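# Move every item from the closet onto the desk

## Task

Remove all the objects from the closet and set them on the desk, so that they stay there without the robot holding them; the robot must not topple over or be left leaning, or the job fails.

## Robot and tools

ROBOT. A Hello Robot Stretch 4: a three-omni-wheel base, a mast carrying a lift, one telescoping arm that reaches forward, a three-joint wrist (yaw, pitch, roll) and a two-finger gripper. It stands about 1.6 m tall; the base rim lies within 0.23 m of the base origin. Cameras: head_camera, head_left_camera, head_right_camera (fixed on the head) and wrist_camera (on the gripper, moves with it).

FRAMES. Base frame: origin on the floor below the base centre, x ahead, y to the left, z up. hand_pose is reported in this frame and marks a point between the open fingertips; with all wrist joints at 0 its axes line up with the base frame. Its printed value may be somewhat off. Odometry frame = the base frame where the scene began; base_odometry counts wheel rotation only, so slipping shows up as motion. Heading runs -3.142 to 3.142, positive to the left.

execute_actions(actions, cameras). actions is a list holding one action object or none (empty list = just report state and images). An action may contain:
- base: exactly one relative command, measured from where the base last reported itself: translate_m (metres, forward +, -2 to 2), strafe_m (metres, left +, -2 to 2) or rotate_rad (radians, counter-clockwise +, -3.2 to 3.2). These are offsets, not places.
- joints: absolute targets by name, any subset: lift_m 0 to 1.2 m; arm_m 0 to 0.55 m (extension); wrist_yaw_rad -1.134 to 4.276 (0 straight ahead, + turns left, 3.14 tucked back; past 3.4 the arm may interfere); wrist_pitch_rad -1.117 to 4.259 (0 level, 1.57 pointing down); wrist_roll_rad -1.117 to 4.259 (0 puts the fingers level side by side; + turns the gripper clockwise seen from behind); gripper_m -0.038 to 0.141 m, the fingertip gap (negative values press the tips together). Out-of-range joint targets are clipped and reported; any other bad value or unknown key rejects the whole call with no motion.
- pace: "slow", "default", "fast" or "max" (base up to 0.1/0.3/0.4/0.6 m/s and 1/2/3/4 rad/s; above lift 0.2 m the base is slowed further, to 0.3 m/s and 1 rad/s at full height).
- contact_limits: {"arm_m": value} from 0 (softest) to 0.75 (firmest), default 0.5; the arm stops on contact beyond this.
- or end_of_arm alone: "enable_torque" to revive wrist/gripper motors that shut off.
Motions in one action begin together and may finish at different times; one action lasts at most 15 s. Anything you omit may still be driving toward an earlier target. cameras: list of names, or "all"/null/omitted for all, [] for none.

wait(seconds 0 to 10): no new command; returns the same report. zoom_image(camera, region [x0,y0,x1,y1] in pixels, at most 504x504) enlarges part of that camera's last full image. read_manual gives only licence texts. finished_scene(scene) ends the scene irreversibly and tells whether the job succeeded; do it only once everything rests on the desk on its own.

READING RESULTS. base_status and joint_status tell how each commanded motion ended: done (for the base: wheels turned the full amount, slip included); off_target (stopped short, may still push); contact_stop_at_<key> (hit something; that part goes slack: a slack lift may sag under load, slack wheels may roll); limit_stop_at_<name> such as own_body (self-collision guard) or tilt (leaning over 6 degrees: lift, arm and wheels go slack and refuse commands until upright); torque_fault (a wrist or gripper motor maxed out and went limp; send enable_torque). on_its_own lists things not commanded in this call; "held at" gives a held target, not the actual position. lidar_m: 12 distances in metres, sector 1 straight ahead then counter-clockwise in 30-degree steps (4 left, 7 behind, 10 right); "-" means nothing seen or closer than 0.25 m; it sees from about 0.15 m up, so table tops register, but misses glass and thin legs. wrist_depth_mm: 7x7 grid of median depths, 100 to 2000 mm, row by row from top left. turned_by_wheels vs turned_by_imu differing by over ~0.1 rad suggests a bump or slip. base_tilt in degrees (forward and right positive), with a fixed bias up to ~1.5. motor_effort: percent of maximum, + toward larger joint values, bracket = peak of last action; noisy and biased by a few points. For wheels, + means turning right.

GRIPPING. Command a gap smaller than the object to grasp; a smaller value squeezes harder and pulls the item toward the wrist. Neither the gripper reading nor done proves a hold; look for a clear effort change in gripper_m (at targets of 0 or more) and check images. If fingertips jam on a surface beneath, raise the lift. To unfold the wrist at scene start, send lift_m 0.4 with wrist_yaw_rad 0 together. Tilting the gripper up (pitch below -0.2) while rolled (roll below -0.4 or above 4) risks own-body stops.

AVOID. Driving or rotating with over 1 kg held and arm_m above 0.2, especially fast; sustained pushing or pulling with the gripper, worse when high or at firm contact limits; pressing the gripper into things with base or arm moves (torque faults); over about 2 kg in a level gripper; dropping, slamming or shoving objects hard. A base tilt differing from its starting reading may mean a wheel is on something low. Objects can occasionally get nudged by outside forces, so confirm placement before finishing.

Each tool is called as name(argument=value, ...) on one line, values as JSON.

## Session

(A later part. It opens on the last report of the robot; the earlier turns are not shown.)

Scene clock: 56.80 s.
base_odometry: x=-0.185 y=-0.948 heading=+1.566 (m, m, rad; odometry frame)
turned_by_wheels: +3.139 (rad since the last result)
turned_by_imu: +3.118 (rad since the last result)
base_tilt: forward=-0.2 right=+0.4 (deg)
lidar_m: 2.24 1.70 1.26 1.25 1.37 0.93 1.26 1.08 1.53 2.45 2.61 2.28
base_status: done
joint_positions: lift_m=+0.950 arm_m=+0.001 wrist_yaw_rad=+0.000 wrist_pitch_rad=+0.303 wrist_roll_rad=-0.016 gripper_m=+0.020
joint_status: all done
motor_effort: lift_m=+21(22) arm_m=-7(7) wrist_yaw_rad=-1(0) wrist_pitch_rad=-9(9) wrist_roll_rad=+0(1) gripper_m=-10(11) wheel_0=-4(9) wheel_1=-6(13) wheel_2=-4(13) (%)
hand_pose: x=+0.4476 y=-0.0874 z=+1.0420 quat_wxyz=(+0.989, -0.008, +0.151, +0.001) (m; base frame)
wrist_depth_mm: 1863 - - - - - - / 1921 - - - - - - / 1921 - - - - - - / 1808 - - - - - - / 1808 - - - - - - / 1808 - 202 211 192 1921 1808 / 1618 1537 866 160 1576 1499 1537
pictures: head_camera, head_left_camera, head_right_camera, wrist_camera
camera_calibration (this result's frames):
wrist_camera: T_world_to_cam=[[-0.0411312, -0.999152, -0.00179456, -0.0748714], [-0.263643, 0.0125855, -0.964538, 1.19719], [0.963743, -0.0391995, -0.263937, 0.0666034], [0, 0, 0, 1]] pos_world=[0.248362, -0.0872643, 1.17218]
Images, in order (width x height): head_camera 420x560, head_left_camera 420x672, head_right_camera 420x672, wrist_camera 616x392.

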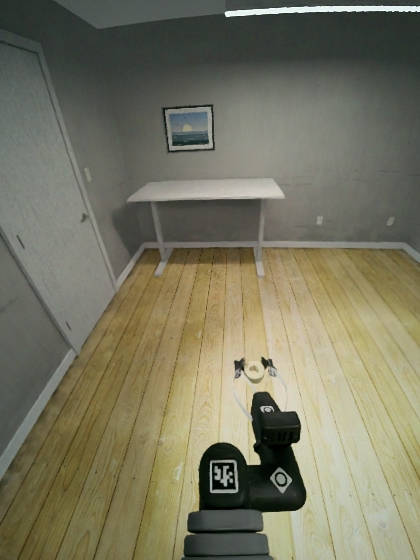

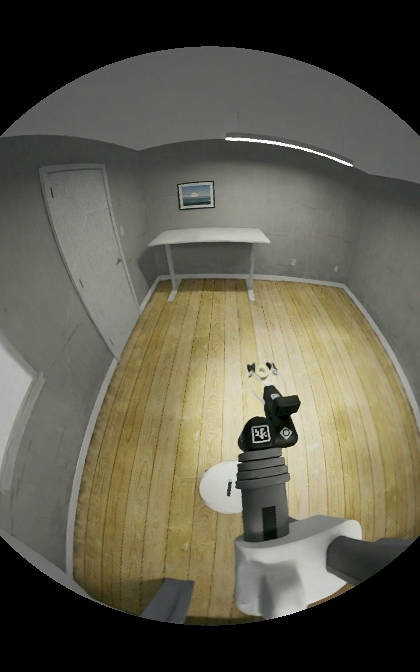

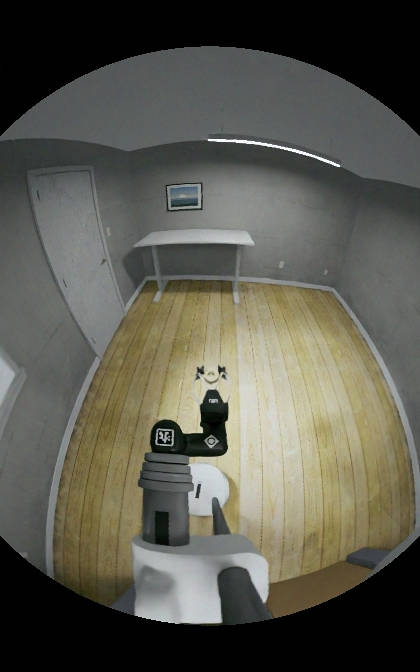

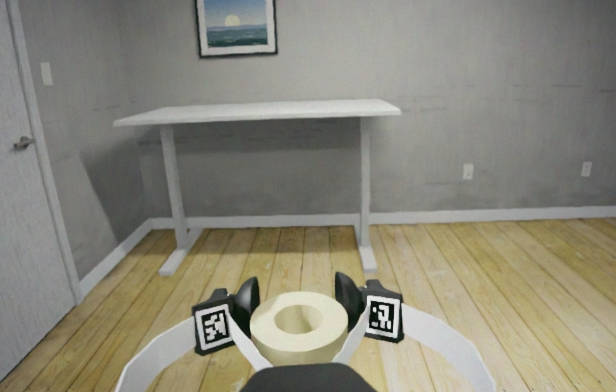

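execute_actions(actions=[{"base":{"translate_m":1.6},"joints":{"lift_m":1.1}}])

Scene clock: 64.03 s.
base_odometry: x=-0.179 y=+0.651 heading=+1.567 (m, m, rad; odometry frame)
turned_by_wheels: +0.001 (rad since the last result)
turned_by_imu: -0.005 (rad since the last result)
base_tilt: forward=-0.2 right=+0.3 (deg)
lidar_m: 0.64 0.70 1.05 1.13 1.20 1.76 2.53 2.77 2.64 2.59 0.90 0.68
base_status: done
joint_positions: lift_m=+1.100 arm_m=+0.001 wrist_yaw_rad=+0.000 wrist_pitch_rad=+0.303 wrist_roll_rad=-0.016 gripper_m=+0.020
joint_status: all done
motor_effort: lift_m=+21(24) arm_m=-7(7) wrist_yaw_rad=-2(2) wrist_pitch_rad=-9(9) wrist_roll_rad=+0(1) gripper_m=-11(12) wheel_0=+4(9) wheel_1=+7(10) wheel_2=-3(16) (%)
hand_pose: x=+0.4476 y=-0.0874 z=+1.1920 quat_wxyz=(+0.989, -0.008, +0.151, +0.001) (m; base frame)
wrist_depth_mm: 1118 1118 1098 1098 1118 1118 1098 / 1205 1138 1160 1160 1160 1160 1138 / 1229 1229 1205 1205 1205 1205 1205 / 1255 1255 1182 1138 1138 1118 1281 / 854 831 831 809 788 768 750 / 640 627 202 211 192 591 580 / 544 525 517 160 517 508 1430
pictures: head_camera, head_left_camera, head_right_camera, wrist_camera
camera_calibration (this result's frames):
wrist_camera: T_world_to_cam=[[-0.0412555, -0.999147, -0.0017946, -0.0745814], [-0.263642, 0.0126184, -0.964538, 1.34187], [0.963738, -0.0393193, -0.263937, 0.106212], [0, 0, 0, 1]] pos_world=[0.248334, -0.0872738, 1.32218]
Images, in order (width x height): head_camera 420x560, head_left_camera 420x672, head_right_camera 420x672, wrist_camera 616x392.

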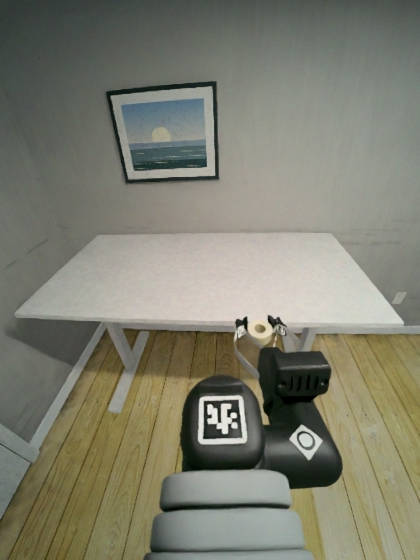

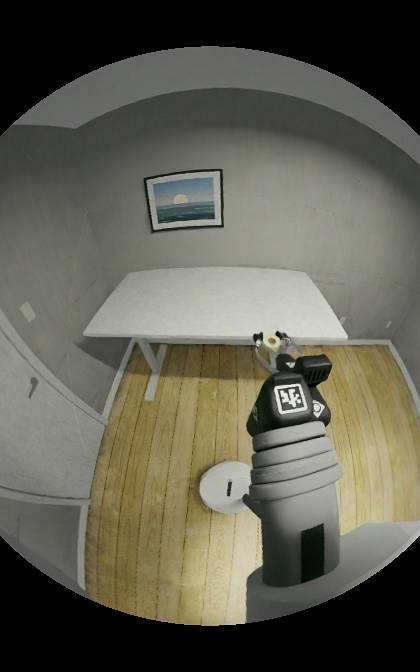

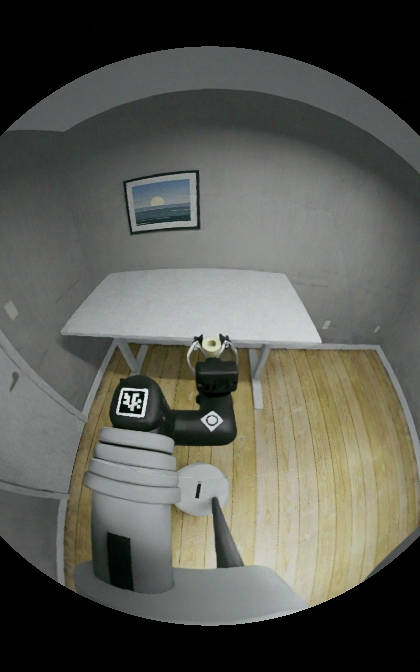

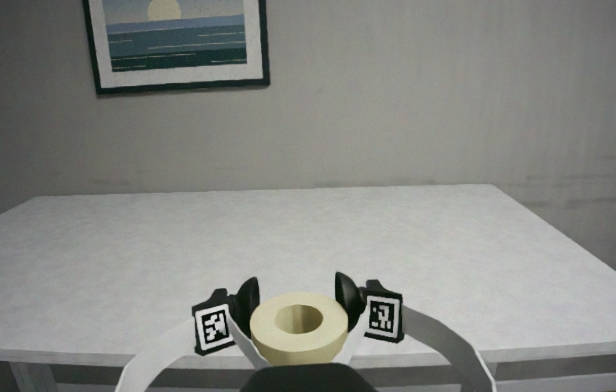

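execute_actions(actions=[{"joints":{"arm_m":0.4,"lift_m":0.96}}], cameras=["wrist_camera","head_right_camera"])

Scene clock: 72.30 s.
base_odometry: x=-0.179 y=+0.651 heading=+1.567 (m, m, rad; odometry frame)
turned_by_wheels: +0.000 (rad since the last result)
turned_by_imu: -0.001 (rad since the last result)
base_tilt: forward=-0.2 right=+0.3 (deg)
lidar_m: 0.65 0.68 1.05 1.12 1.21 1.76 2.52 2.76 2.64 2.59 0.90 0.67
base_status: not commanded
joint_positions: lift_m=+0.960 arm_m=+0.399 wrist_yaw_rad=+0.000 wrist_pitch_rad=+0.303 wrist_roll_rad=-0.016 gripper_m=+0.020
joint_status: all done
motor_effort: lift_m=+14(21) arm_m=+7(3) wrist_yaw_rad=-1(1) wrist_pitch_rad=-9(10) wrist_roll_rad=+0(0) gripper_m=-10(10) wheel_0=+4(4) wheel_1=+7(6) wheel_2=-3(3) (%)
hand_pose: x=+0.8450 y=-0.0874 z=+1.0525 quat_wxyz=(+0.989, -0.008, +0.151, +0.001) (m; base frame)
wrist_depth_mm: 759 768 750 750 750 741 750 / 788 798 788 798 798 778 768 / 842 831 842 831 820 820 809 / 768 741 732 707 691 676 654 / 512 508 504 496 480 473 462 / 384 384 202 211 191 362 353 / 312 294 242 160 298 285 296
pictures: head_right_camera, wrist_camera
camera_calibration (this result's frames):
wrist_camera: T_world_to_cam=[[-0.0411534, -0.999151, -0.00180168, -0.0584864], [-0.263479, 0.0125916, -0.964583, 1.31207], [0.963787, -0.0392212, -0.263774, -0.313815], [0, 0, 0, 1]] pos_world=[0.645748, -0.0872661, 1.18272]
Images, in order (width x height): head_right_camera 420x672, wrist_camera 616x392.

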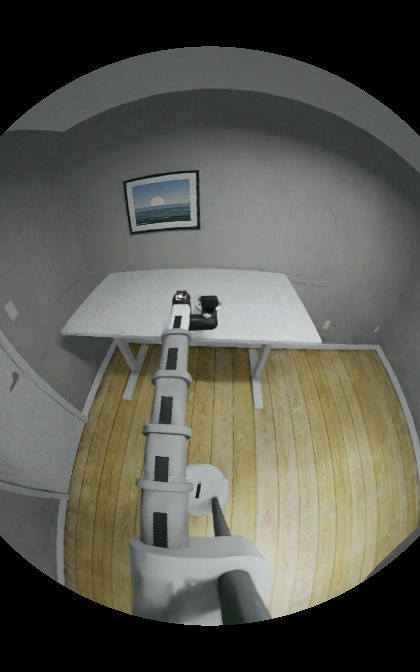

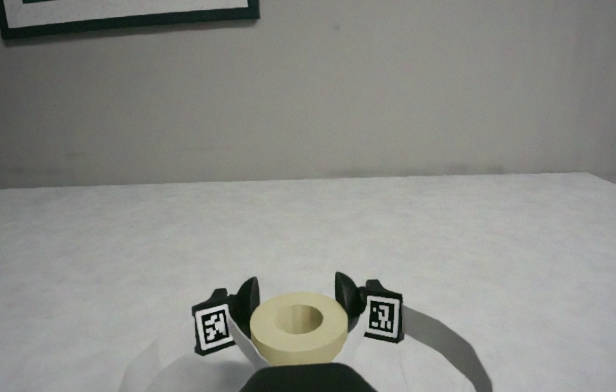

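execute_actions(actions=[{"joints":{"lift_m":0.892},"pace":"slow"}], cameras=[])

execute_actions(actions=[{"joints":{"gripper_m":0.11}}], cameras=[])

execute_actions(actions=[{"joints":{"lift_m":1.0,"arm_m":0.0}}], cameras=["head_camera"])

execute_actions(actions=[{"base":{"translate_m":-1.45}}], cameras=[])

execute_actions(actions=[{"base":{"rotate_rad":-3.14},"joints":{"lift_m":0.75}}], cameras=["head_camera","wrist_camera"])

Scene clock: 74.63 s.
base_odometry: x=-0.179 y=+0.651 heading=+1.567 (m, m, rad; odometry frame)
turned_by_wheels: +0.000 (rad since the last result)
turned_by_imu: +0.000 (rad since the last result)
base_tilt: forward=-0.3 right=+0.3 (deg)
lidar_m: 0.67 0.69 1.03 1.13 1.21 1.76 2.54 2.77 2.64 2.60 0.89 0.69
base_status: not commanded
joint_positions: lift_m=+0.892 arm_m=+0.399 wrist_yaw_rad=+0.000 wrist_pitch_rad=+0.303 wrist_roll_rad=-0.016 gripper_m=+0.020
joint_status: all done
motor_effort: lift_m=+14(9) arm_m=+7(7) wrist_yaw_rad=-1(1) wrist_pitch_rad=-9(9) wrist_roll_rad=+0(0) gripper_m=-12(12) wheel_0=+4(4) wheel_1=+6(6) wheel_2=-3(3) (%)
hand_pose: x=+0.8450 y=-0.0874 z=+0.9846 quat_wxyz=(+0.989, -0.008, +0.151, +0.001) (m; base frame)
wrist_depth_mm: 768 759 759 759 759 741 741 / 798 788 778 788 798 768 778 / 820 820 820 809 809 788 798 / 535 521 508 492 477 469 455 / 359 353 349 345 334 329 322 / 267 266 202 210 192 251 247 / 216 204 197 160 208 198 206
pictures: none
No camera images: the call's "cameras" was empty. Leave "cameras" out to get every camera's image.

Scene clock: 76.37 s.
base_odometry: x=-0.179 y=+0.651 heading=+1.567 (m, m, rad; odometry frame)
turned_by_wheels: +0.000 (rad since the last result)
turned_by_imu: +0.000 (rad since the last result)
base_tilt: forward=-0.3 right=+0.3 (deg)
lidar_m: 0.64 0.70 1.04 1.13 1.21 1.79 2.52 2.74 2.64 2.58 0.89 0.68
base_status: not commanded
joint_positions: lift_m=+0.892 arm_m=+0.399 wrist_yaw_rad=+0.000 wrist_pitch_rad=+0.303 wrist_roll_rad=-0.016 gripper_m=+0.110
joint_status: all done
motor_effort: lift_m=+14(14) arm_m=+7(7) wrist_yaw_rad=-1(1) wrist_pitch_rad=-9(9) wrist_roll_rad=+0(0) gripper_m=-1(11) wheel_0=+4(4) wheel_1=+7(6) wheel_2=-3(3) (%)
hand_pose: x=+0.8450 y=-0.0874 z=+0.9846 quat_wxyz=(+0.989, -0.008, +0.151, +0.001) (m; base frame)
wrist_depth_mm: 768 768 750 759 759 750 741 / 798 788 788 778 788 768 768 / 831 820 809 820 798 798 798 / 535 521 508 492 480 466 459 / 357 353 349 342 336 330 324 / 266 255 253 229 198 250 248 / 217 205 208 147 210 204 207
pictures: none
No camera images: the call's "cameras" was empty. Leave "cameras" out to get every camera's image.

Scene clock: 78.67 s.
base_odometry: x=-0.179 y=+0.651 heading=+1.567 (m, m, rad; odometry frame)
turned_by_wheels: +0.000 (rad since the last result)
turned_by_imu: +0.000 (rad since the last result)
base_tilt: forward=-0.3 right=+0.2 (deg)
lidar_m: 0.64 0.72 1.01 1.13 1.20 1.76 2.53 2.78 2.61 2.60 0.87 0.67
base_status: not commanded
joint_positions: lift_m=+1.000 arm_m=+0.001 wrist_yaw_rad=+0.000 wrist_pitch_rad=+0.303 wrist_roll_rad=-0.016 gripper_m=+0.110
joint_status: all done
motor_effort: lift_m=+21(23) arm_m=-7(9) wrist_yaw_rad=-1(1) wrist_pitch_rad=-8(9) wrist_roll_rad=+1(0) gripper_m=+0(0) wheel_0=+4(4) wheel_1=+7(6) wheel_2=-3(3) (%)
hand_pose: x=+0.4476 y=-0.0874 z=+1.0920 quat_wxyz=(+0.989, -0.008, +0.151, +0.001) (m; base frame)
wrist_depth_mm: 1118 1118 1098 1118 1098 1098 1098 / 1205 1160 1182 1160 1160 1160 1138 / 1229 1205 1229 1182 1182 1205 1205 / 917 891 854 842 831 798 778 / 609 603 603 585 574 564 549 / 1464 504 492 504 198 477 1397 / 1464 1499 1499 147 1464 1464 1464
pictures: head_camera
Images, in order (width x height): head_camera 420x560.

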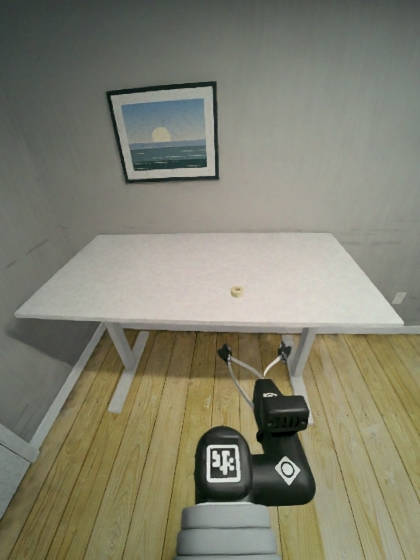

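Scene clock: 85.00 s.
base_odometry: x=-0.185 y=-0.798 heading=+1.566 (m, m, rad; odometry frame)
turned_by_wheels: -0.001 (rad since the last result)
turned_by_imu: +0.002 (rad since the last result)
base_tilt: forward=-0.2 right=+0.3 (deg)
lidar_m: 2.10 1.66 1.26 1.23 1.32 1.10 1.07 1.19 1.74 2.46 2.64 2.12
base_status: done
joint_positions: lift_m=+1.000 arm_m=+0.001 wrist_yaw_rad=+0.000 wrist_pitch_rad=+0.303 wrist_roll_rad=-0.016 gripper_m=+0.110
joint_status: not commanded
motor_effort: lift_m=+20(21) arm_m=-7(7) wrist_yaw_rad=+0(0) wrist_pitch_rad=-8(9) wrist_roll_rad=+1(1) gripper_m=-1(2) wheel_0=-5(9) wheel_1=-7(14) wheel_2=+3(15) (%)
hand_pose: x=+0.4476 y=-0.0874 z=+1.0920 quat_wxyz=(+0.989, -0.008, +0.151, +0.001) (m; base frame)
wrist_depth_mm: 1921 - - - - - - / 1921 - - - - - - / 1921 - - - - - - / 1921 - - - - - - / 1863 - - - - - - / 1808 - 1983 - 199 1983 1921 / 1708 1618 1661 147 1618 1537 1576
pictures: none
No camera images: the call's "cameras" was empty. Leave "cameras" out to get every camera's image.

Scene clock: 88.23 s.
base_odometry: x=-0.185 y=-0.798 heading=-1.573 (m, m, rad; odometry frame)
turned_by_wheels: -3.139 (rad since the last result)
turned_by_imu: -3.119 (rad since the last result)
base_tilt: forward=-0.3 right=+0.3 (deg)
lidar_m: 1.12 1.22 1.72 2.42 2.60 2.93 2.46 1.68 1.28 1.26 1.35 1.11
base_status: done
joint_positions: lift_m=+0.750 arm_m=+0.001 wrist_yaw_rad=+0.000 wrist_pitch_rad=+0.303 wrist_roll_rad=-0.016 gripper_m=+0.110
joint_status: all done
motor_effort: lift_m=+15(23) arm_m=-8(7) wrist_yaw_rad=+0(1) wrist_pitch_rad=-9(9) wrist_roll_rad=-1(0) gripper_m=-1(0) wheel_0=+3(10) wheel_1=+5(11) wheel_2=+4(12) (%)
hand_pose: x=+0.4476 y=-0.0875 z=+0.8425 quat_wxyz=(+0.989, -0.008, +0.151, +0.001) (m; base frame)
wrist_depth_mm: 809 1464 1499 1464 778 1430 1499 / 842 1499 1537 1499 809 1464 1464 / 891 1576 1499 1537 842 1537 1537 / 931 1661 1661 1618 891 1618 1618 / 976 1366 1756 1756 946 1661 1661 / 1025 1042 1537 1618 198 1537 1537 / 1098 1078 1308 147 1042 1255 1255
pictures: head_camera, wrist_camera
camera_calibration (this result's frames):
wrist_camera: T_world_to_cam=[[-0.0413869, -0.999142, -0.00180211, -0.0751777], [-0.263451, 0.0126526, -0.96459, 1.00472], [0.963785, -0.0394466, -0.263748, 0.0137317], [0, 0, 0, 1]] pos_world=[0.248348, -0.0872838, 0.972628]
Images, in order (width x height): head_camera 420x560, wrist_camera 616x392.

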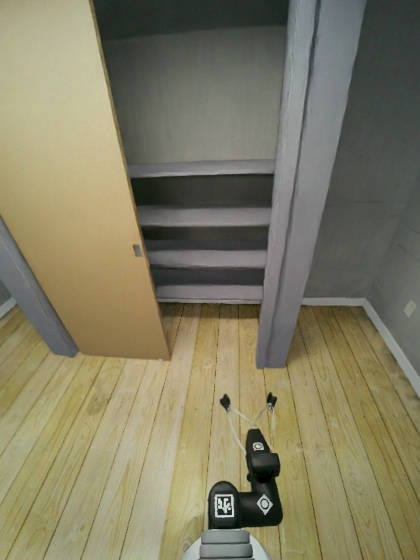

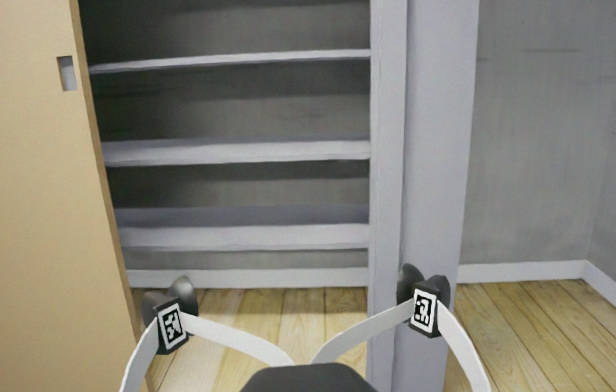

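execute_actions(actions=[{"base":{"strafe_m":0.3},"joints":{"gripper_m":0.05}}], cameras=[])

execute_actions(actions=[{"base":{"translate_m":0.6},"joints":{"wrist_yaw_rad":0.7,"arm_m":0.25}}])

Scene clock: 91.13 s.
base_odometry: x=+0.115 y=-0.799 heading=-1.573 (m, m, rad; odometry frame)
turned_by_wheels: +0.000 (rad since the last result)
turned_by_imu: +0.000 (rad since the last result)
base_tilt: forward=-0.3 right=+0.3 (deg)
lidar_m: 1.13 1.21 2.16 2.13 2.32 2.91 2.88 2.09 1.61 1.55 1.69 1.20
base_status: done
joint_positions: lift_m=+0.750 arm_m=+0.001 wrist_yaw_rad=+0.000 wrist_pitch_rad=+0.303 wrist_roll_rad=-0.016 gripper_m=+0.050
joint_status: all done
motor_effort: lift_m=+15(15) arm_m=-7(7) wrist_yaw_rad=-2(1) wrist_pitch_rad=-9(9) wrist_roll_rad=+1(2) gripper_m=-4(4) wheel_0=-4(11) wheel_1=+4(16) wheel_2=+0(4) (%)
hand_pose: x=+0.4476 y=-0.0874 z=+0.8425 quat_wxyz=(+0.989, -0.008, +0.151, +0.001) (m; base frame)
wrist_depth_mm: 854 831 1464 1464 1499 1118 788 / 878 878 1205 1576 1576 1182 831 / 917 904 946 1618 1576 991 866 / 960 976 960 1618 1708 1008 917 / 1025 1025 1008 1808 1756 991 976 / 1078 1060 213 1661 198 1008 1366 / 1138 1118 1118 149 1308 1042 1229
pictures: none
No camera images: the call's "cameras" was empty. Leave "cameras" out to get every camera's image.

Scene clock: 95.57 s.
torque_fault: wrist_pitch_rad switched itself off since the last result.
base_odometry: x=+0.114 y=-1.377 heading=-1.606 (m, m, rad; odometry frame)
turned_by_wheels: -0.033 (rad since the last result)
turned_by_imu: +0.002 (rad since the last result)
base_tilt: forward=-3.9 right=+2.3 (deg)
lidar_m: 0.62 0.60 0.95 2.07 2.23 1.92 1.35 1.26 1.32 1.58 0.76 0.78
base_status: translate_m limit_stop_at_tilt (by the wheels' count: +0.578 of +0.600)
joint_positions: lift_m=+0.753 arm_m=+0.248 wrist_yaw_rad=+0.704 wrist_pitch_rad=+0.540 wrist_roll_rad=-0.017 gripper_m=+0.050
joint_status: all done
on_its_own: base_tilt is 4.1 degrees off its reading at the scene's start (forward=-0.3 right=+0.3); the wheels are slack since a limit_stop_at_tilt; lift_m is slack since a limit_stop_at_tilt; arm_m is slack since a limit_stop_at_tilt; wrist_pitch_rad is off since a torque_fault, until you send "end_of_arm": "enable_torque" (your +0.300 is given up)
motor_effort: lift_m=+17(19) arm_m=+0(9) wrist_yaw_rad=-12(100) wrist_pitch_rad=-2(100) wrist_roll_rad=+1(10) gripper_m=+0(2) wheel_0=+0(11) wheel_1=+0(29) wheel_2=+0(30) (%)
hand_pose: x=+0.6642 y=+0.0935 z=+0.7828 quat_wxyz=(+0.904, -0.100, +0.248, +0.334) (m; base frame)
wrist_depth_mm: 324 228 187 172 866 741 654 / 373 251 193 182 917 768 683 / 445 282 203 195 820 768 715 / 559 325 223 208 585 591 585 / 759 387 248 225 931 492 449 / 976 473 210 188 788 788 750 / 1138 521 183 180 148 676 668
pictures: head_camera, head_left_camera, head_right_camera, wrist_camera
camera_calibration (this result's frames):
wrist_camera: T_world_to_cam=[[0.616225, -0.787525, 0.00844592, -0.350064], [-0.376136, -0.303709, -0.875376, 1.03655], [0.691945, 0.536252, -0.48337, 0.0950249], [0, 0, 0, 1]] pos_world=[0.539849, -0.0118335, 0.956256]
Images, in order (width x height): head_camera 420x560, head_left_camera 420x672, head_right_camera 420x672, wrist_camera 616x392.

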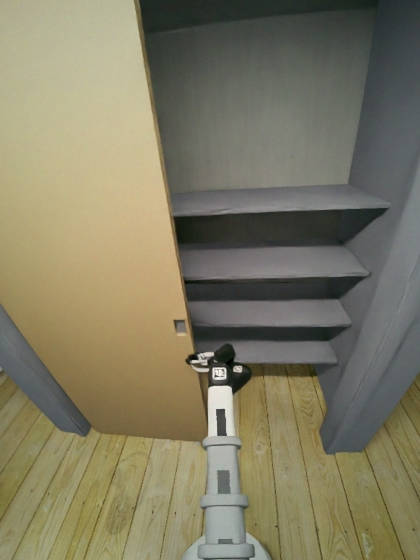

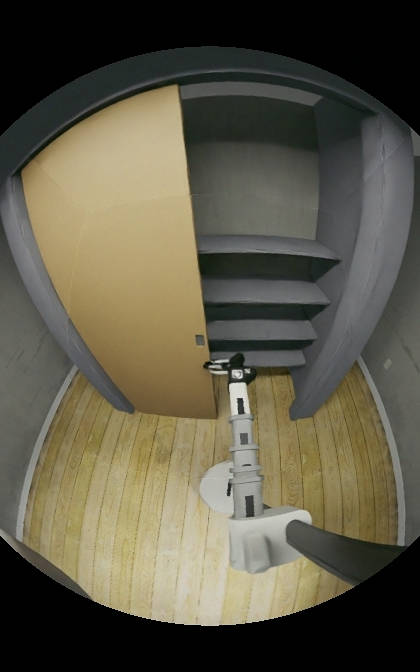

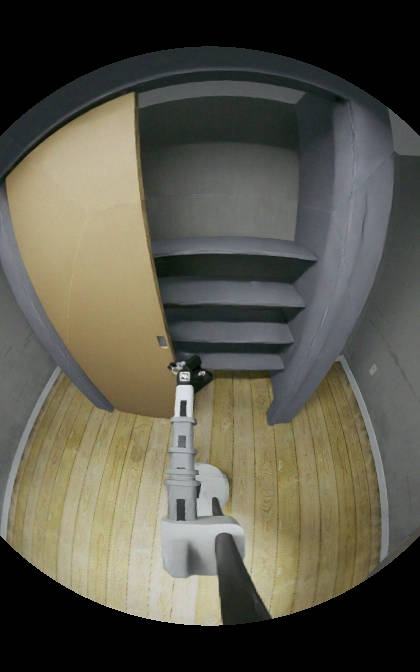

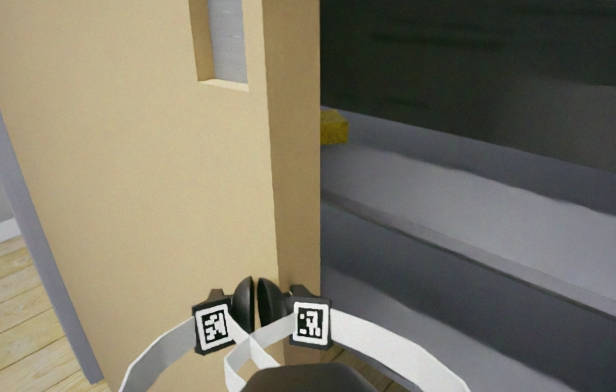

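I hit the door; backing off.

execute_actions(actions=[{"base":{"translate_m":-0.2},"joints":{"arm_m":0.1},"pace":"slow"}], cameras=[])

execute_actions(actions=[{"end_of_arm":"enable_torque"}], cameras=[])

execute_actions(actions=[{"joints":{"wrist_yaw_rad":0,"wrist_pitch_rad":0,"gripper_m":0.0,"lift_m":0.79}}])

Scene clock: 109.07 s.
base_odometry: x=+0.122 y=-1.178 heading=-1.606 (m, m, rad; odometry frame)
turned_by_wheels: -0.001 (rad since the last result)
turned_by_imu: -0.048 (rad since the last result)
base_tilt: forward=-0.2 right=+0.3 (deg)
lidar_m: 0.75 0.79 1.12 2.08 2.22 3.13 3.29 2.20 1.64 1.60 0.99 0.90
base_status: done
joint_positions: lift_m=+0.758 arm_m=+0.101 wrist_yaw_rad=+0.700 wrist_pitch_rad=+1.273 wrist_roll_rad=-0.017 gripper_m=+0.050
joint_status: all done
on_its_own: lift_m is slack since a limit_stop_at_tilt (your +0.750 is given up); wrist_pitch_rad is off since a torque_fault, until you send "end_of_arm": "enable_torque" (your +0.300 is given up)
motor_effort: lift_m=+18(18) arm_m=-7(8) wrist_yaw_rad=-1(22) wrist_pitch_rad=-1(1) wrist_roll_rad=+2(2) gripper_m=-2(2) wheel_0=-6(12) wheel_1=-8(9) wheel_2=+7(14) (%)
hand_pose: x=+0.3932 y=-0.0124 z=+0.6601 quat_wxyz=(+0.754, -0.210, +0.556, +0.280) (m; base frame)
wrist_depth_mm: 1042 1042 976 715 647 1078 1078 / 991 991 1008 878 1008 1025 1025 / 946 946 960 960 976 976 976 / 904 917 931 931 931 931 946 / 866 878 878 891 904 891 891 / 842 842 213 854 197 866 866 / 809 750 715 149 820 831 842
pictures: none
No camera images: the call's "cameras" was empty. Leave "cameras" out to get every camera's image.

Scene clock: 109.37 s.
base_odometry: x=+0.122 y=-1.178 heading=-1.606 (m, m, rad; odometry frame)
turned_by_wheels: +0.000 (rad since the last result)
turned_by_imu: +0.000 (rad since the last result)
base_tilt: forward=-0.4 right=+0.3 (deg)
lidar_m: 0.75 0.78 1.14 2.09 2.23 3.17 3.25 2.19 1.66 1.60 1.02 0.88
base_status: not commanded
joint_positions: lift_m=+0.758 arm_m=+0.101 wrist_yaw_rad=+0.700 wrist_pitch_rad=+1.274 wrist_roll_rad=-0.017 gripper_m=+0.050
joint_status: not commanded
end_of_arm: enable_torque: each motor that was off is on again
on_its_own: wrist_pitch_rad is held at +1.273, not at your +0.300, since a torque_fault; lift_m is slack since a limit_stop_at_tilt (your +0.750 is given up)
motor_effort: lift_m=+18(18) arm_m=-7(7) wrist_yaw_rad=-1(1) wrist_pitch_rad=-2(2) wrist_roll_rad=+2(2) gripper_m=-2(2) wheel_0=-6(6) wheel_1=-7(8) wheel_2=+7(7) (%)
hand_pose: x=+0.3932 y=-0.0124 z=+0.6600 quat_wxyz=(+0.754, -0.210, +0.556, +0.280) (m; base frame)
wrist_depth_mm: 1025 1025 960 715 647 1078 1078 / 991 1008 1008 891 991 1025 1042 / 946 960 946 976 976 976 991 / 904 931 917 917 931 931 946 / 866 878 878 891 878 891 904 / 842 842 212 842 198 866 866 / 809 750 715 149 831 820 831
pictures: none
No camera images: the call's "cameras" was empty. Leave "cameras" out to get every camera's image.

Scene clock: 110.67 s.
base_odometry: x=+0.122 y=-1.178 heading=-1.606 (m, m, rad; odometry frame)
turned_by_wheels: +0.000 (rad since the last result)
turned_by_imu: +0.000 (rad since the last result)
base_tilt: forward=-0.3 right=+0.3 (deg)
lidar_m: 0.75 0.78 1.11 2.09 2.21 3.14 3.28 2.23 1.65 1.60 1.03 0.89
base_status: not commanded
joint_positions: lift_m=+0.790 arm_m=+0.101 wrist_yaw_rad=+0.000 wrist_pitch_rad=+0.003 wrist_roll_rad=-0.017 gripper_m=+0.000
joint_status: all done
motor_effort: lift_m=+21(23) arm_m=-7(8) wrist_yaw_rad=-2(7) wrist_pitch_rad=-11(10) wrist_roll_rad=+2(3) gripper_m=-4(5) wheel_0=-6(6) wheel_1=-8(8) wheel_2=+7(7) (%)
hand_pose: x=+0.5607 y=-0.0873 z=+0.9670 quat_wxyz=(+1.000, -0.008, +0.002, +0.000) (m; base frame)
wrist_depth_mm: 436 750 1160 960 976 854 768 / 436 778 976 1008 1060 976 788 / 436 469 1160 1138 1160 1138 798 / 439 466 1160 1138 1160 1098 759 / 442 455 1182 1160 1160 1160 820 / 439 445 1042 203 960 917 788 / 442 445 176 174 750 1060 854
pictures: head_camera, head_left_camera, head_right_camera, wrist_camera
camera_calibration (this result's frames):
wrist_camera: T_world_to_cam=[[-0.0386142, -0.999163, -0.0134962, -0.0604057], [0.032826, 0.0122306, -0.999386, 1.02217], [0.998715, -0.0390336, 0.0323262, -0.368269], [0, 0, 0, 1]] pos_world=[0.33191, -0.0872318, 1.03263]
Images, in order (width x height): head_camera 420x560, head_left_camera 420x672, head_right_camera 420x672, wrist_camera 616x392.

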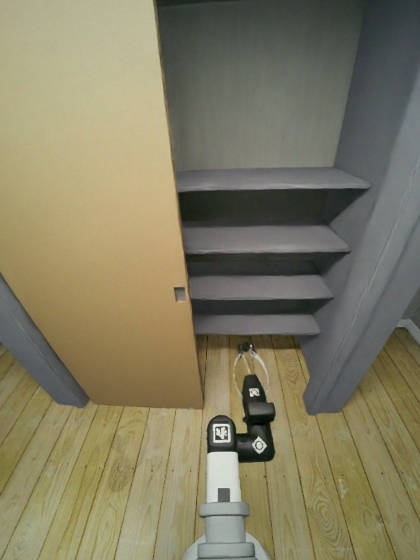

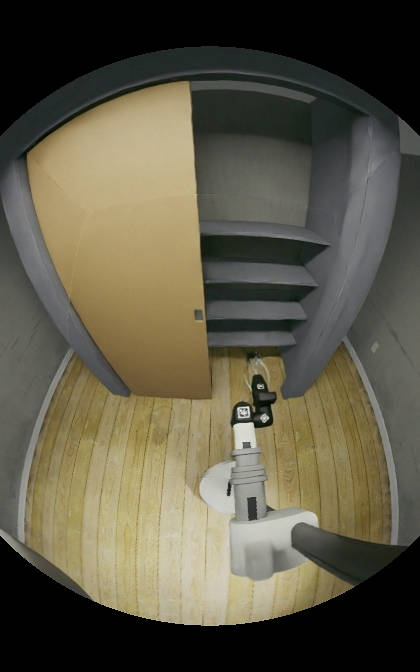

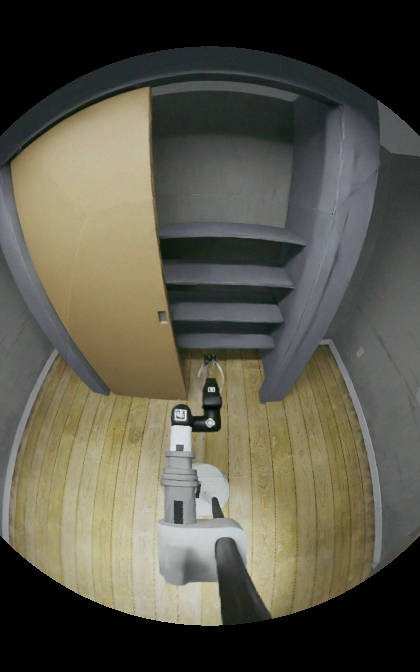

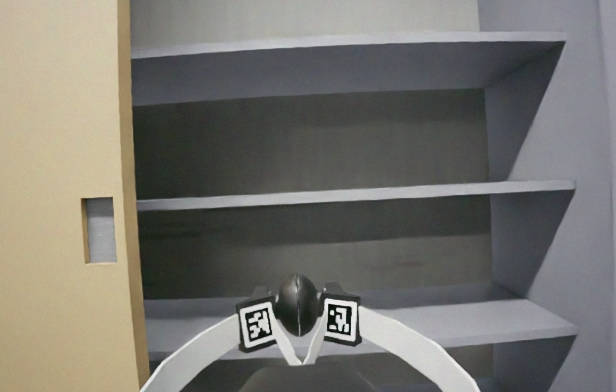

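execute_actions(actions=[{"base":{"strafe_m":0.225},"joints":{"lift_m":0.8,"arm_m":0.2}}], cameras=["wrist_camera"])

Scene clock: 113.73 s.
base_odometry: x=+0.346 y=-1.186 heading=-1.606 (m, m, rad; odometry frame)
turned_by_wheels: +0.000 (rad since the last result)
turned_by_imu: +0.000 (rad since the last result)
base_tilt: forward=-0.3 right=+0.3 (deg)
lidar_m: 0.76 0.80 1.15 1.87 1.96 2.81 3.26 2.53 1.90 1.81 1.05 1.10
base_status: done
joint_positions: lift_m=+0.800 arm_m=+0.199 wrist_yaw_rad=+0.000 wrist_pitch_rad=+0.003 wrist_roll_rad=-0.017 gripper_m=+0.000
joint_status: all done
motor_effort: lift_m=+21(22) arm_m=+7(10) wrist_yaw_rad=-1(1) wrist_pitch_rad=-9(10) wrist_roll_rad=+1(3) gripper_m=-5(5) wheel_0=-3(13) wheel_1=+3(19) wheel_2=+0(5) (%)
hand_pose: x=+0.6581 y=-0.0874 z=+0.9772 quat_wxyz=(+1.000, -0.008, +0.001, +0.000) (m; base frame)
wrist_depth_mm: 353 349 351 353 723 741 741 / 353 351 353 351 1025 1042 1008 / 353 351 353 351 1060 1060 1060 / 353 353 353 366 1060 1078 1042 / 355 355 355 364 1060 1060 1078 / 355 355 353 204 976 946 891 / 355 357 176 174 668 699 715
pictures: wrist_camera
camera_calibration (this result's frames):
wrist_camera: T_world_to_cam=[[-0.0387636, -0.999157, -0.0135127, -0.0564378], [0.033227, 0.0122265, -0.999373, 1.02882], [0.998696, -0.0391883, 0.0327251, -0.466263], [0, 0, 0, 1]] pos_world=[0.429283, -0.0872411, 1.04267]
Images, in order (width x height): wrist_camera 616x392.

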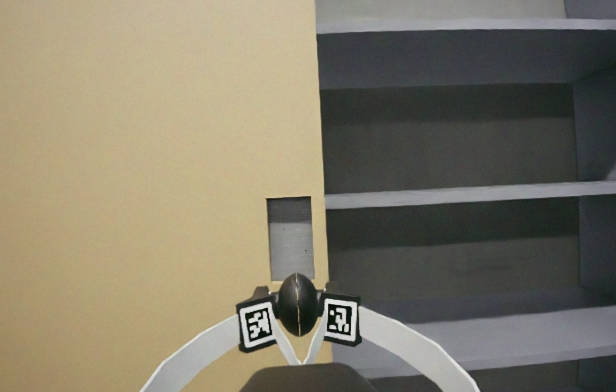

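execute_actions(actions=[{"base":{"strafe_m":0.006},"joints":{"lift_m":0.815}}], cameras=[])

execute_actions(actions=[{"joints":{"arm_m":0.38},"contact_limits":{"arm_m":0.15},"pace":"slow"}], cameras=["wrist_camera"])

Scene clock: 115.40 s.
base_odometry: x=+0.352 y=-1.186 heading=-1.606 (m, m, rad; odometry frame)
turned_by_wheels: +0.000 (rad since the last result)
turned_by_imu: +0.000 (rad since the last result)
base_tilt: forward=-0.3 right=+0.2 (deg)
lidar_m: 0.76 0.81 1.16 1.86 1.96 2.83 3.28 2.53 1.91 1.83 1.05 1.10
base_status: done
joint_positions: lift_m=+0.815 arm_m=+0.199 wrist_yaw_rad=+0.000 wrist_pitch_rad=+0.003 wrist_roll_rad=-0.017 gripper_m=+0.000
joint_status: all done
motor_effort: lift_m=+21(27) arm_m=+7(7) wrist_yaw_rad=-1(1) wrist_pitch_rad=-9(9) wrist_roll_rad=+1(2) gripper_m=-5(5) wheel_0=+0(11) wheel_1=+3(14) wheel_2=+0(1) (%)
hand_pose: x=+0.6581 y=-0.0874 z=+0.9921 quat_wxyz=(+1.000, -0.008, +0.001, +0.000) (m; base frame)
wrist_depth_mm: 349 351 351 351 715 699 691 / 353 351 351 353 960 991 1008 / 355 355 353 353 1078 1042 1060 / 353 355 353 353 1078 1078 1078 / 353 355 355 364 1078 1078 1060 / 357 357 355 204 1025 991 946 / 357 355 176 173 676 715 723
pictures: none
No camera images: the call's "cameras" was empty. Leave "cameras" out to get every camera's image.

Scene clock: 117.83 s.
base_odometry: x=+0.352 y=-1.186 heading=-1.607 (m, m, rad; odometry frame)
turned_by_wheels: +0.000 (rad since the last result)
turned_by_imu: +0.006 (rad since the last result)
base_tilt: forward=-0.3 right=+0.2 (deg)
lidar_m: 0.76 0.82 1.13 1.87 1.96 2.83 3.26 2.49 1.91 1.83 1.07 1.11
base_status: not commanded
joint_positions: lift_m=+0.815 arm_m=+0.332 wrist_yaw_rad=-0.009 wrist_pitch_rad=+0.002 wrist_roll_rad=-0.017 gripper_m=+0.000
joint_status: arm_m contact_stop (moved +0.133 of +0.181)
on_its_own: arm_m is slack since a contact_stop (your +0.380 is given up); wrist_yaw_rad is at rest, and its effort (+24) is outside its rest range (-13 to +13)
motor_effort: lift_m=+21(22) arm_m=+0(19) wrist_yaw_rad=+24(28) wrist_pitch_rad=-8(13) wrist_roll_rad=+1(2) gripper_m=-1(4) wheel_0=+3(4) wheel_1=+1(3) wheel_2=-7(6) (%)
contact_limits: arm_m 0.15
hand_pose: x=+0.7905 y=-0.0899 z=+0.9923 quat_wxyz=(+1.000, -0.008, +0.001, -0.004) (m; base frame)
wrist_depth_mm: 224 224 224 223 640 647 654 / 224 224 224 225 946 931 931 / 224 226 225 225 946 931 931 / 225 226 225 226 904 946 931 / 226 226 226 238 946 946 946 / 228 227 227 202 946 931 931 / 227 228 177 156 228 683 676
pictures: wrist_camera
camera_calibration (this result's frames):
wrist_camera: T_world_to_cam=[[-0.0474879, -0.99878, -0.0135314, -0.0466699], [0.0337616, 0.0119341, -0.999359, 1.03911], [0.998301, -0.0479143, 0.0331537, -0.599936], [0, 0, 0, 1]] pos_world=[0.561619, -0.0877593, 1.0577]
Images, in order (width x height): wrist_camera 616x392.

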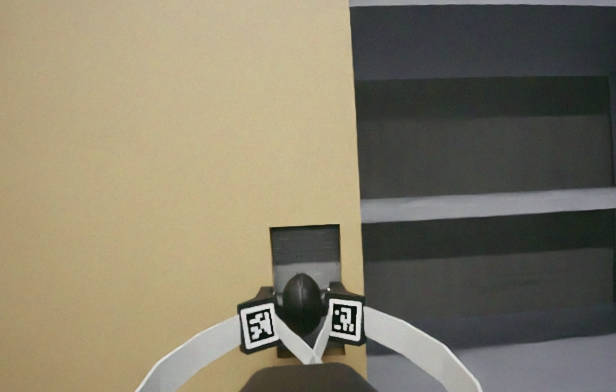

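Seems in the recess. Slide right.

execute_actions(actions=[{"base":{"strafe_m":-0.62},"joints":{"arm_m":0.335},"pace":"slow"}], cameras=["wrist_camera","head_camera"])

Scene clock: 125.63 s.
base_odometry: x=-0.267 y=-1.163 heading=-1.605 (m, m, rad; odometry frame)
turned_by_wheels: +0.002 (rad since the last result)
turned_by_imu: +0.343 (rad since the last result)
base_tilt: forward=-0.3 right=+0.2 (deg)
lidar_m: 0.75 0.94 2.37 2.42 3.03 2.49 2.20 1.40 1.32 1.33 0.76 0.71
base_status: done
joint_positions: lift_m=+0.815 arm_m=+0.333 wrist_yaw_rad=+0.008 wrist_pitch_rad=+0.002 wrist_roll_rad=-0.017 gripper_m=+0.000
joint_status: all done
on_its_own: wrist_yaw_rad is at rest, and its effort (-25) is outside its rest range (-13 to +13)
motor_effort: lift_m=+21(21) arm_m=+9(15) wrist_yaw_rad=-25(35) wrist_pitch_rad=-8(9) wrist_roll_rad=+2(1) gripper_m=-5(5) wheel_0=+21(24) wheel_1=+1(11) wheel_2=-3(6) (%)
hand_pose: x=+0.7935 y=-0.0851 z=+0.9923 quat_wxyz=(+1.000, -0.008, +0.001, +0.004) (m; base frame)
wrist_depth_mm: 281 250 225 211 640 647 647 / 279 252 227 212 878 809 768 / 282 253 228 213 891 831 759 / 285 254 229 215 878 741 609 / 286 257 234 225 904 831 778 / 290 260 199 198 891 831 788 / 296 249 180 174 147 707 676
pictures: head_camera, wrist_camera
camera_calibration (this result's frames):
wrist_camera: T_world_to_cam=[[-0.0307075, -0.999437, -0.0135251, -0.0550635], [0.0333966, 0.012498, -0.999364, 1.03925], [0.99897, -0.0311397, 0.032994, -0.601692], [0, 0, 0, 1]] pos_world=[0.564674, -0.0867576, 1.05769]
Images, in order (width x height): head_camera 420x560, wrist_camera 616x392.

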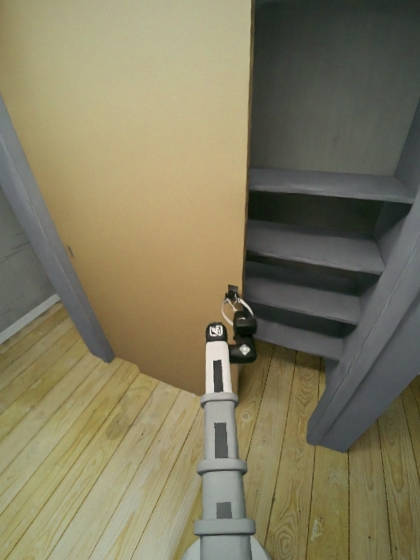

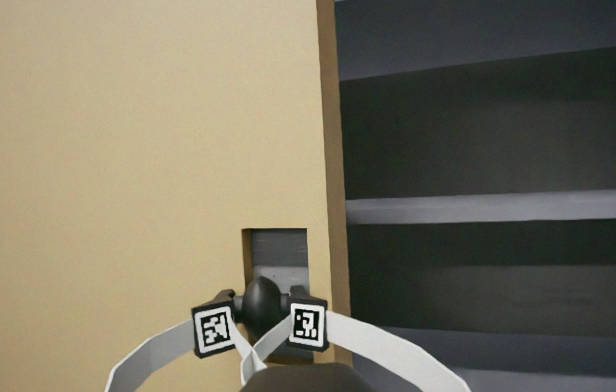

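execute_actions(actions=[{"joints":{"arm_m":0.15}}], cameras=[])

execute_actions(actions=[{"base":{"rotate_rad":-0.34}}])

Scene clock: 127.73 s.
base_odometry: x=-0.267 y=-1.164 heading=-1.606 (m, m, rad; odometry frame)
turned_by_wheels: -0.001 (rad since the last result)
turned_by_imu: -0.002 (rad since the last result)
base_tilt: forward=-0.4 right=+0.2 (deg)
lidar_m: 0.74 0.93 2.37 2.41 3.06 2.48 2.20 1.45 1.31 1.34 0.75 0.73
base_status: not commanded
joint_positions: lift_m=+0.815 arm_m=+0.151 wrist_yaw_rad=+0.000 wrist_pitch_rad=+0.003 wrist_roll_rad=-0.017 gripper_m=+0.000
joint_status: all done
motor_effort: lift_m=+21(21) arm_m=-7(9) wrist_yaw_rad=-2(49) wrist_pitch_rad=-9(9) wrist_roll_rad=+0(1) gripper_m=-5(6) wheel_0=+2(21) wheel_1=+2(1) wheel_2=+4(4) (%)
hand_pose: x=+0.6107 y=-0.0874 z=+0.9922 quat_wxyz=(+1.000, -0.008, +0.001, +0.000) (m; base frame)
wrist_depth_mm: 500 449 407 375 654 668 647 / 504 452 407 377 788 931 904 / 504 455 418 379 1008 960 917 / 508 459 418 382 647 946 904 / 508 462 418 382 1042 991 917 / 512 466 418 202 854 960 904 / 517 469 176 174 359 707 676
pictures: none
No camera images: the call's "cameras" was empty. Leave "cameras" out to get every camera's image.

Scene clock: 128.83 s.
base_odometry: x=-0.267 y=-1.164 heading=-1.945 (m, m, rad; odometry frame)
turned_by_wheels: -0.339 (rad since the last result)
turned_by_imu: -0.337 (rad since the last result)
base_tilt: forward=-0.3 right=+0.2 (deg)
lidar_m: 0.70 0.76 1.10 2.39 2.52 3.35 3.29 1.85 1.35 1.32 1.39 0.72
base_status: done
joint_positions: lift_m=+0.815 arm_m=+0.151 wrist_yaw_rad=+0.000 wrist_pitch_rad=+0.003 wrist_roll_rad=-0.017 gripper_m=+0.000
joint_status: not commanded
motor_effort: lift_m=+21(21) arm_m=-7(7) wrist_yaw_rad=+0(1) wrist_pitch_rad=-10(9) wrist_roll_rad=+2(2) gripper_m=-4(4) wheel_0=+4(9) wheel_1=+7(12) wheel_2=+4(12) (%)
hand_pose: x=+0.6107 y=-0.0874 z=+0.9922 quat_wxyz=(+1.000, -0.008, +0.001, +0.000) (m; base frame)
wrist_depth_mm: 359 661 1060 891 715 362 322 / 359 707 878 917 904 373 322 / 359 1078 1078 1078 1060 379 324 / 364 676 1060 1060 1060 389 324 / 364 392 1078 1098 1060 394 325 / 366 382 1098 203 946 399 327 / 366 364 176 174 668 368 327
pictures: head_camera, head_left_camera, head_right_camera, wrist_camera
camera_calibration (this result's frames):
wrist_camera: T_world_to_cam=[[-0.0389372, -0.99915, -0.0135176, -0.0580112], [0.03326, 0.0122245, -0.999372, 1.04538], [0.998688, -0.0393623, 0.0327557, -0.419452], [0, 0, 0, 1]] pos_world=[0.381874, -0.0872517, 1.05768]
Images, in order (width x height): head_camera 420x560, head_left_camera 420x672, head_right_camera 420x672, wrist_camera 616x392.

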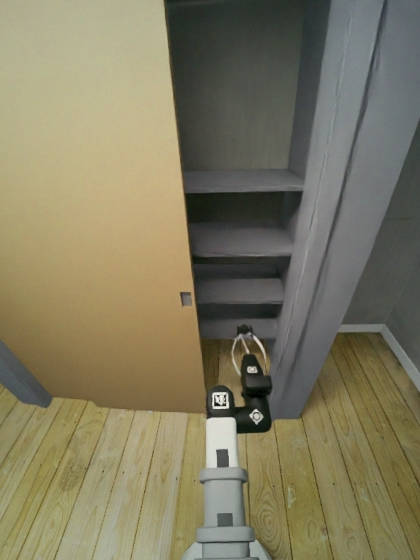

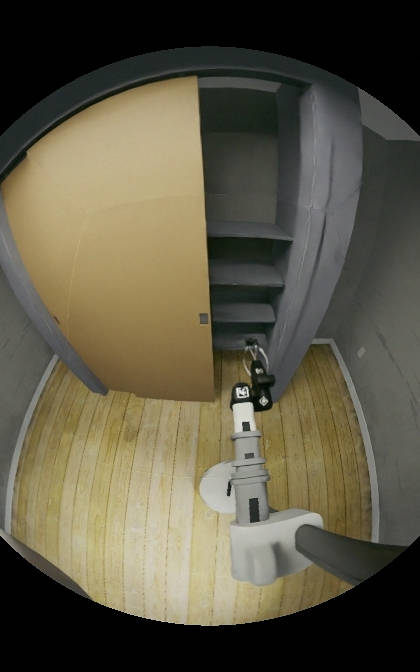

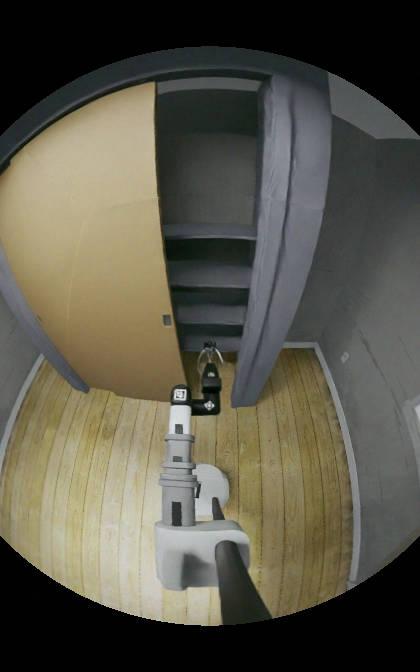

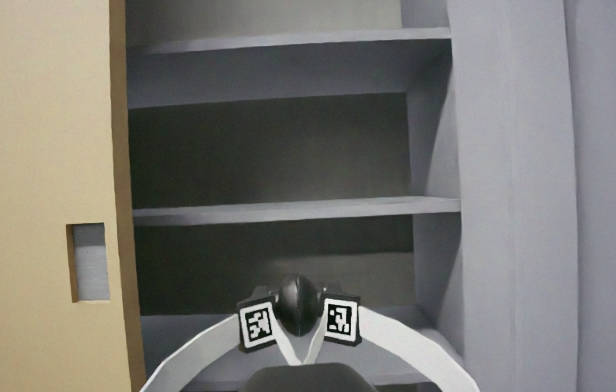

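execute_actions(actions=[{"base":{"strafe_m":0.197},"joints":{"arm_m":0.0}}], cameras=[])

execute_actions(actions=[{"base":{"translate_m":0.18},"pace":"slow"}], cameras=["wrist_camera"])

Scene clock: 131.37 s.
base_odometry: x=-0.084 y=-1.236 heading=-1.945 (m, m, rad; odometry frame)
turned_by_wheels: +0.000 (rad since the last result)
turned_by_imu: +0.000 (rad since the last result)
base_tilt: forward=-0.2 right=+0.3 (deg)
lidar_m: 0.72 0.78 1.19 2.19 2.33 3.31 3.28 2.02 1.56 1.51 1.62 0.84
base_status: done
joint_positions: lift_m=+0.815 arm_m=+0.001 wrist_yaw_rad=+0.000 wrist_pitch_rad=+0.003 wrist_roll_rad=-0.017 gripper_m=+0.000
joint_status: all done
motor_effort: lift_m=+21(21) arm_m=-7(14) wrist_yaw_rad=+0(0) wrist_pitch_rad=-9(9) wrist_roll_rad=+3(2) gripper_m=-5(6) wheel_0=-3(11) wheel_1=+6(13) wheel_2=+0(2) (%)
hand_pose: x=+0.4607 y=-0.0874 z=+0.9922 quat_wxyz=(+1.000, -0.008, +0.001, +0.000) (m; base frame)
wrist_depth_mm: 517 517 517 1229 1229 946 535 / 521 521 521 831 960 878 539 / 521 521 521 517 1205 991 549 / 525 521 521 525 1229 960 559 / 535 525 521 535 1255 1025 564 / 530 525 525 203 1042 917 569 / 530 525 175 174 831 904 569
pictures: none
No camera images: the call's "cameras" was empty. Leave "cameras" out to get every camera's image.

Scene clock: 134.43 s.
base_odometry: x=-0.150 y=-1.403 heading=-1.944 (m, m, rad; odometry frame)
turned_by_wheels: +0.000 (rad since the last result)
turned_by_imu: -0.001 (rad since the last result)
base_tilt: forward=-0.4 right=+0.3 (deg)
lidar_m: 0.54 0.59 0.86 2.17 2.31 3.31 3.46 2.12 1.58 1.50 0.72 0.69
base_status: done
joint_positions: lift_m=+0.815 arm_m=+0.001 wrist_yaw_rad=+0.000 wrist_pitch_rad=+0.003 wrist_roll_rad=-0.017 gripper_m=+0.000
joint_status: not commanded
motor_effort: lift_m=+21(21) arm_m=-7(7) wrist_yaw_rad=-1(0) wrist_pitch_rad=-9(9) wrist_roll_rad=+1(3) gripper_m=-4(5) wheel_0=+4(8) wheel_1=+8(10) wheel_2=-8(11) (%)
hand_pose: x=+0.4607 y=-0.0874 z=+0.9922 quat_wxyz=(+1.000, -0.008, +0.001, +0.000) (m; base frame)
wrist_depth_mm: 340 338 336 338 676 699 668 / 338 340 340 338 946 878 683 / 342 342 340 340 1042 1008 699 / 342 342 342 342 1060 904 668 / 343 342 342 351 1060 1042 715 / 343 343 338 203 1025 931 715 / 345 343 176 174 668 707 668
pictures: wrist_camera
camera_calibration (this result's frames):
wrist_camera: T_world_to_cam=[[-0.0389437, -0.99915, -0.0135176, -0.0638497], [0.0332579, 0.0122243, -0.999372, 1.05037], [0.998688, -0.0393688, 0.0327536, -0.269672], [0, 0, 0, 1]] pos_world=[0.231899, -0.0872521, 1.05768]
Images, in order (width x height): wrist_camera 616x392.

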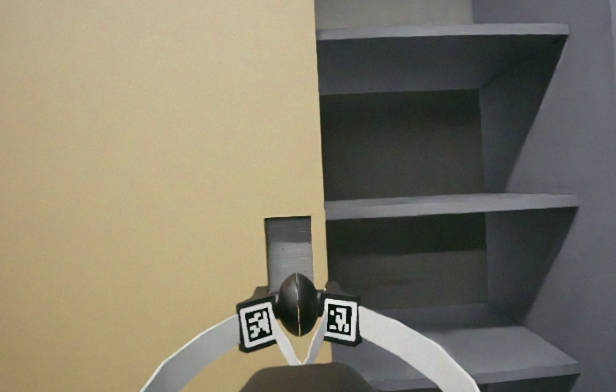

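execute_actions(actions=[{"base":{"strafe_m":0.008}}], cameras=[])

execute_actions(actions=[{"joints":{"arm_m":0.17},"contact_limits":{"arm_m":0.15},"pace":"slow"}], cameras=["wrist_camera"])

execute_actions(actions=[{"base":{"strafe_m":-0.15},"joints":{"arm_m":0.125},"pace":"slow"}], cameras=["wrist_camera","head_camera"])

Scene clock: 136.63 s.
base_odometry: x=-0.142 y=-1.406 heading=-1.944 (m, m, rad; odometry frame)
turned_by_wheels: +0.000 (rad since the last result)
turned_by_imu: +0.000 (rad since the last result)
base_tilt: forward=-0.2 right=+0.3 (deg)
lidar_m: 0.53 0.58 0.87 2.15 2.31 3.31 3.48 2.10 1.58 1.54 0.71 0.67
base_status: done
joint_positions: lift_m=+0.815 arm_m=+0.001 wrist_yaw_rad=+0.000 wrist_pitch_rad=+0.003 wrist_roll_rad=-0.017 gripper_m=+0.000
joint_status: not commanded
motor_effort: lift_m=+21(21) arm_m=-7(7) wrist_yaw_rad=-1(1) wrist_pitch_rad=-9(9) wrist_roll_rad=+1(2) gripper_m=-4(3) wheel_0=-2(11) wheel_1=+3(9) wheel_2=+0(6) (%)
hand_pose: x=+0.4607 y=-0.0874 z=+0.9922 quat_wxyz=(+1.000, -0.008, +0.001, +0.000) (m; base frame)
wrist_depth_mm: 342 340 340 340 683 691 661 / 342 342 338 338 946 878 707 / 342 342 340 340 1042 1042 707 / 342 342 340 342 1042 904 676 / 343 343 343 351 1060 1060 723 / 345 343 343 204 1042 931 723 / 347 345 176 173 668 699 683
pictures: none
No camera images: the call's "cameras" was empty. Leave "cameras" out to get every camera's image.

Scene clock: 139.07 s.
base_odometry: x=-0.142 y=-1.406 heading=-1.944 (m, m, rad; odometry frame)
turned_by_wheels: +0.000 (rad since the last result)
turned_by_imu: +0.006 (rad since the last result)
base_tilt: forward=-0.3 right=+0.3 (deg)
lidar_m: 0.56 0.59 0.89 2.16 2.30 3.34 3.48 2.12 1.56 1.53 0.72 0.70
base_status: not commanded
joint_positions: lift_m=+0.815 arm_m=+0.121 wrist_yaw_rad=-0.008 wrist_pitch_rad=+0.002 wrist_roll_rad=-0.017 gripper_m=+0.000
joint_status: arm_m contact_stop (moved +0.120 of +0.169)
on_its_own: arm_m is slack since a contact_stop (your +0.170 is given up); wrist_yaw_rad is at rest, and its effort (+21) is outside its rest range (-13 to +13)
motor_effort: lift_m=+21(21) arm_m=+0(12) wrist_yaw_rad=+21(26) wrist_pitch_rad=-6(12) wrist_roll_rad=+1(1) gripper_m=-3(4) wheel_0=+3(3) wheel_1=+0(3) wheel_2=-6(6) (%)
contact_limits: arm_m 0.15
hand_pose: x=+0.5799 y=-0.0897 z=+0.9925 quat_wxyz=(+1.000, -0.008, +0.001, -0.004) (m; base frame)
wrist_depth_mm: 224 225 224 224 634 640 634 / 226 226 225 224 931 891 707 / 227 226 225 225 946 917 723 / 227 227 227 226 931 878 676 / 229 228 227 237 931 931 732 / 229 229 228 202 946 931 732 / 229 229 180 158 227 691 676
pictures: wrist_camera
camera_calibration (this result's frames):
wrist_camera: T_world_to_cam=[[-0.0468109, -0.998812, -0.0135669, -0.0568359], [0.0342363, 0.0119696, -0.999342, 1.04608], [0.998317, -0.0472446, 0.0336353, -0.39012], [0, 0, 0, 1]] pos_world=[0.350989, -0.0877206, 1.05774]
Images, in order (width x height): wrist_camera 616x392.

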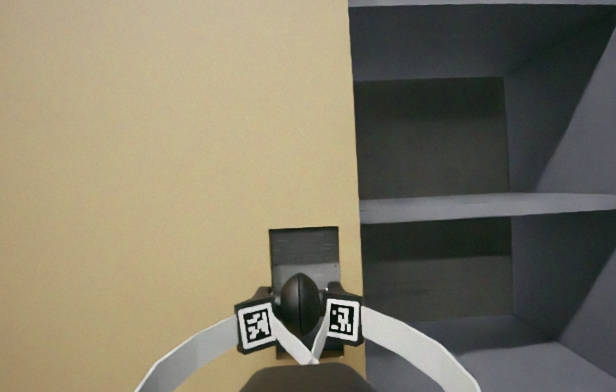

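not run: a stop came earlier in this reply.


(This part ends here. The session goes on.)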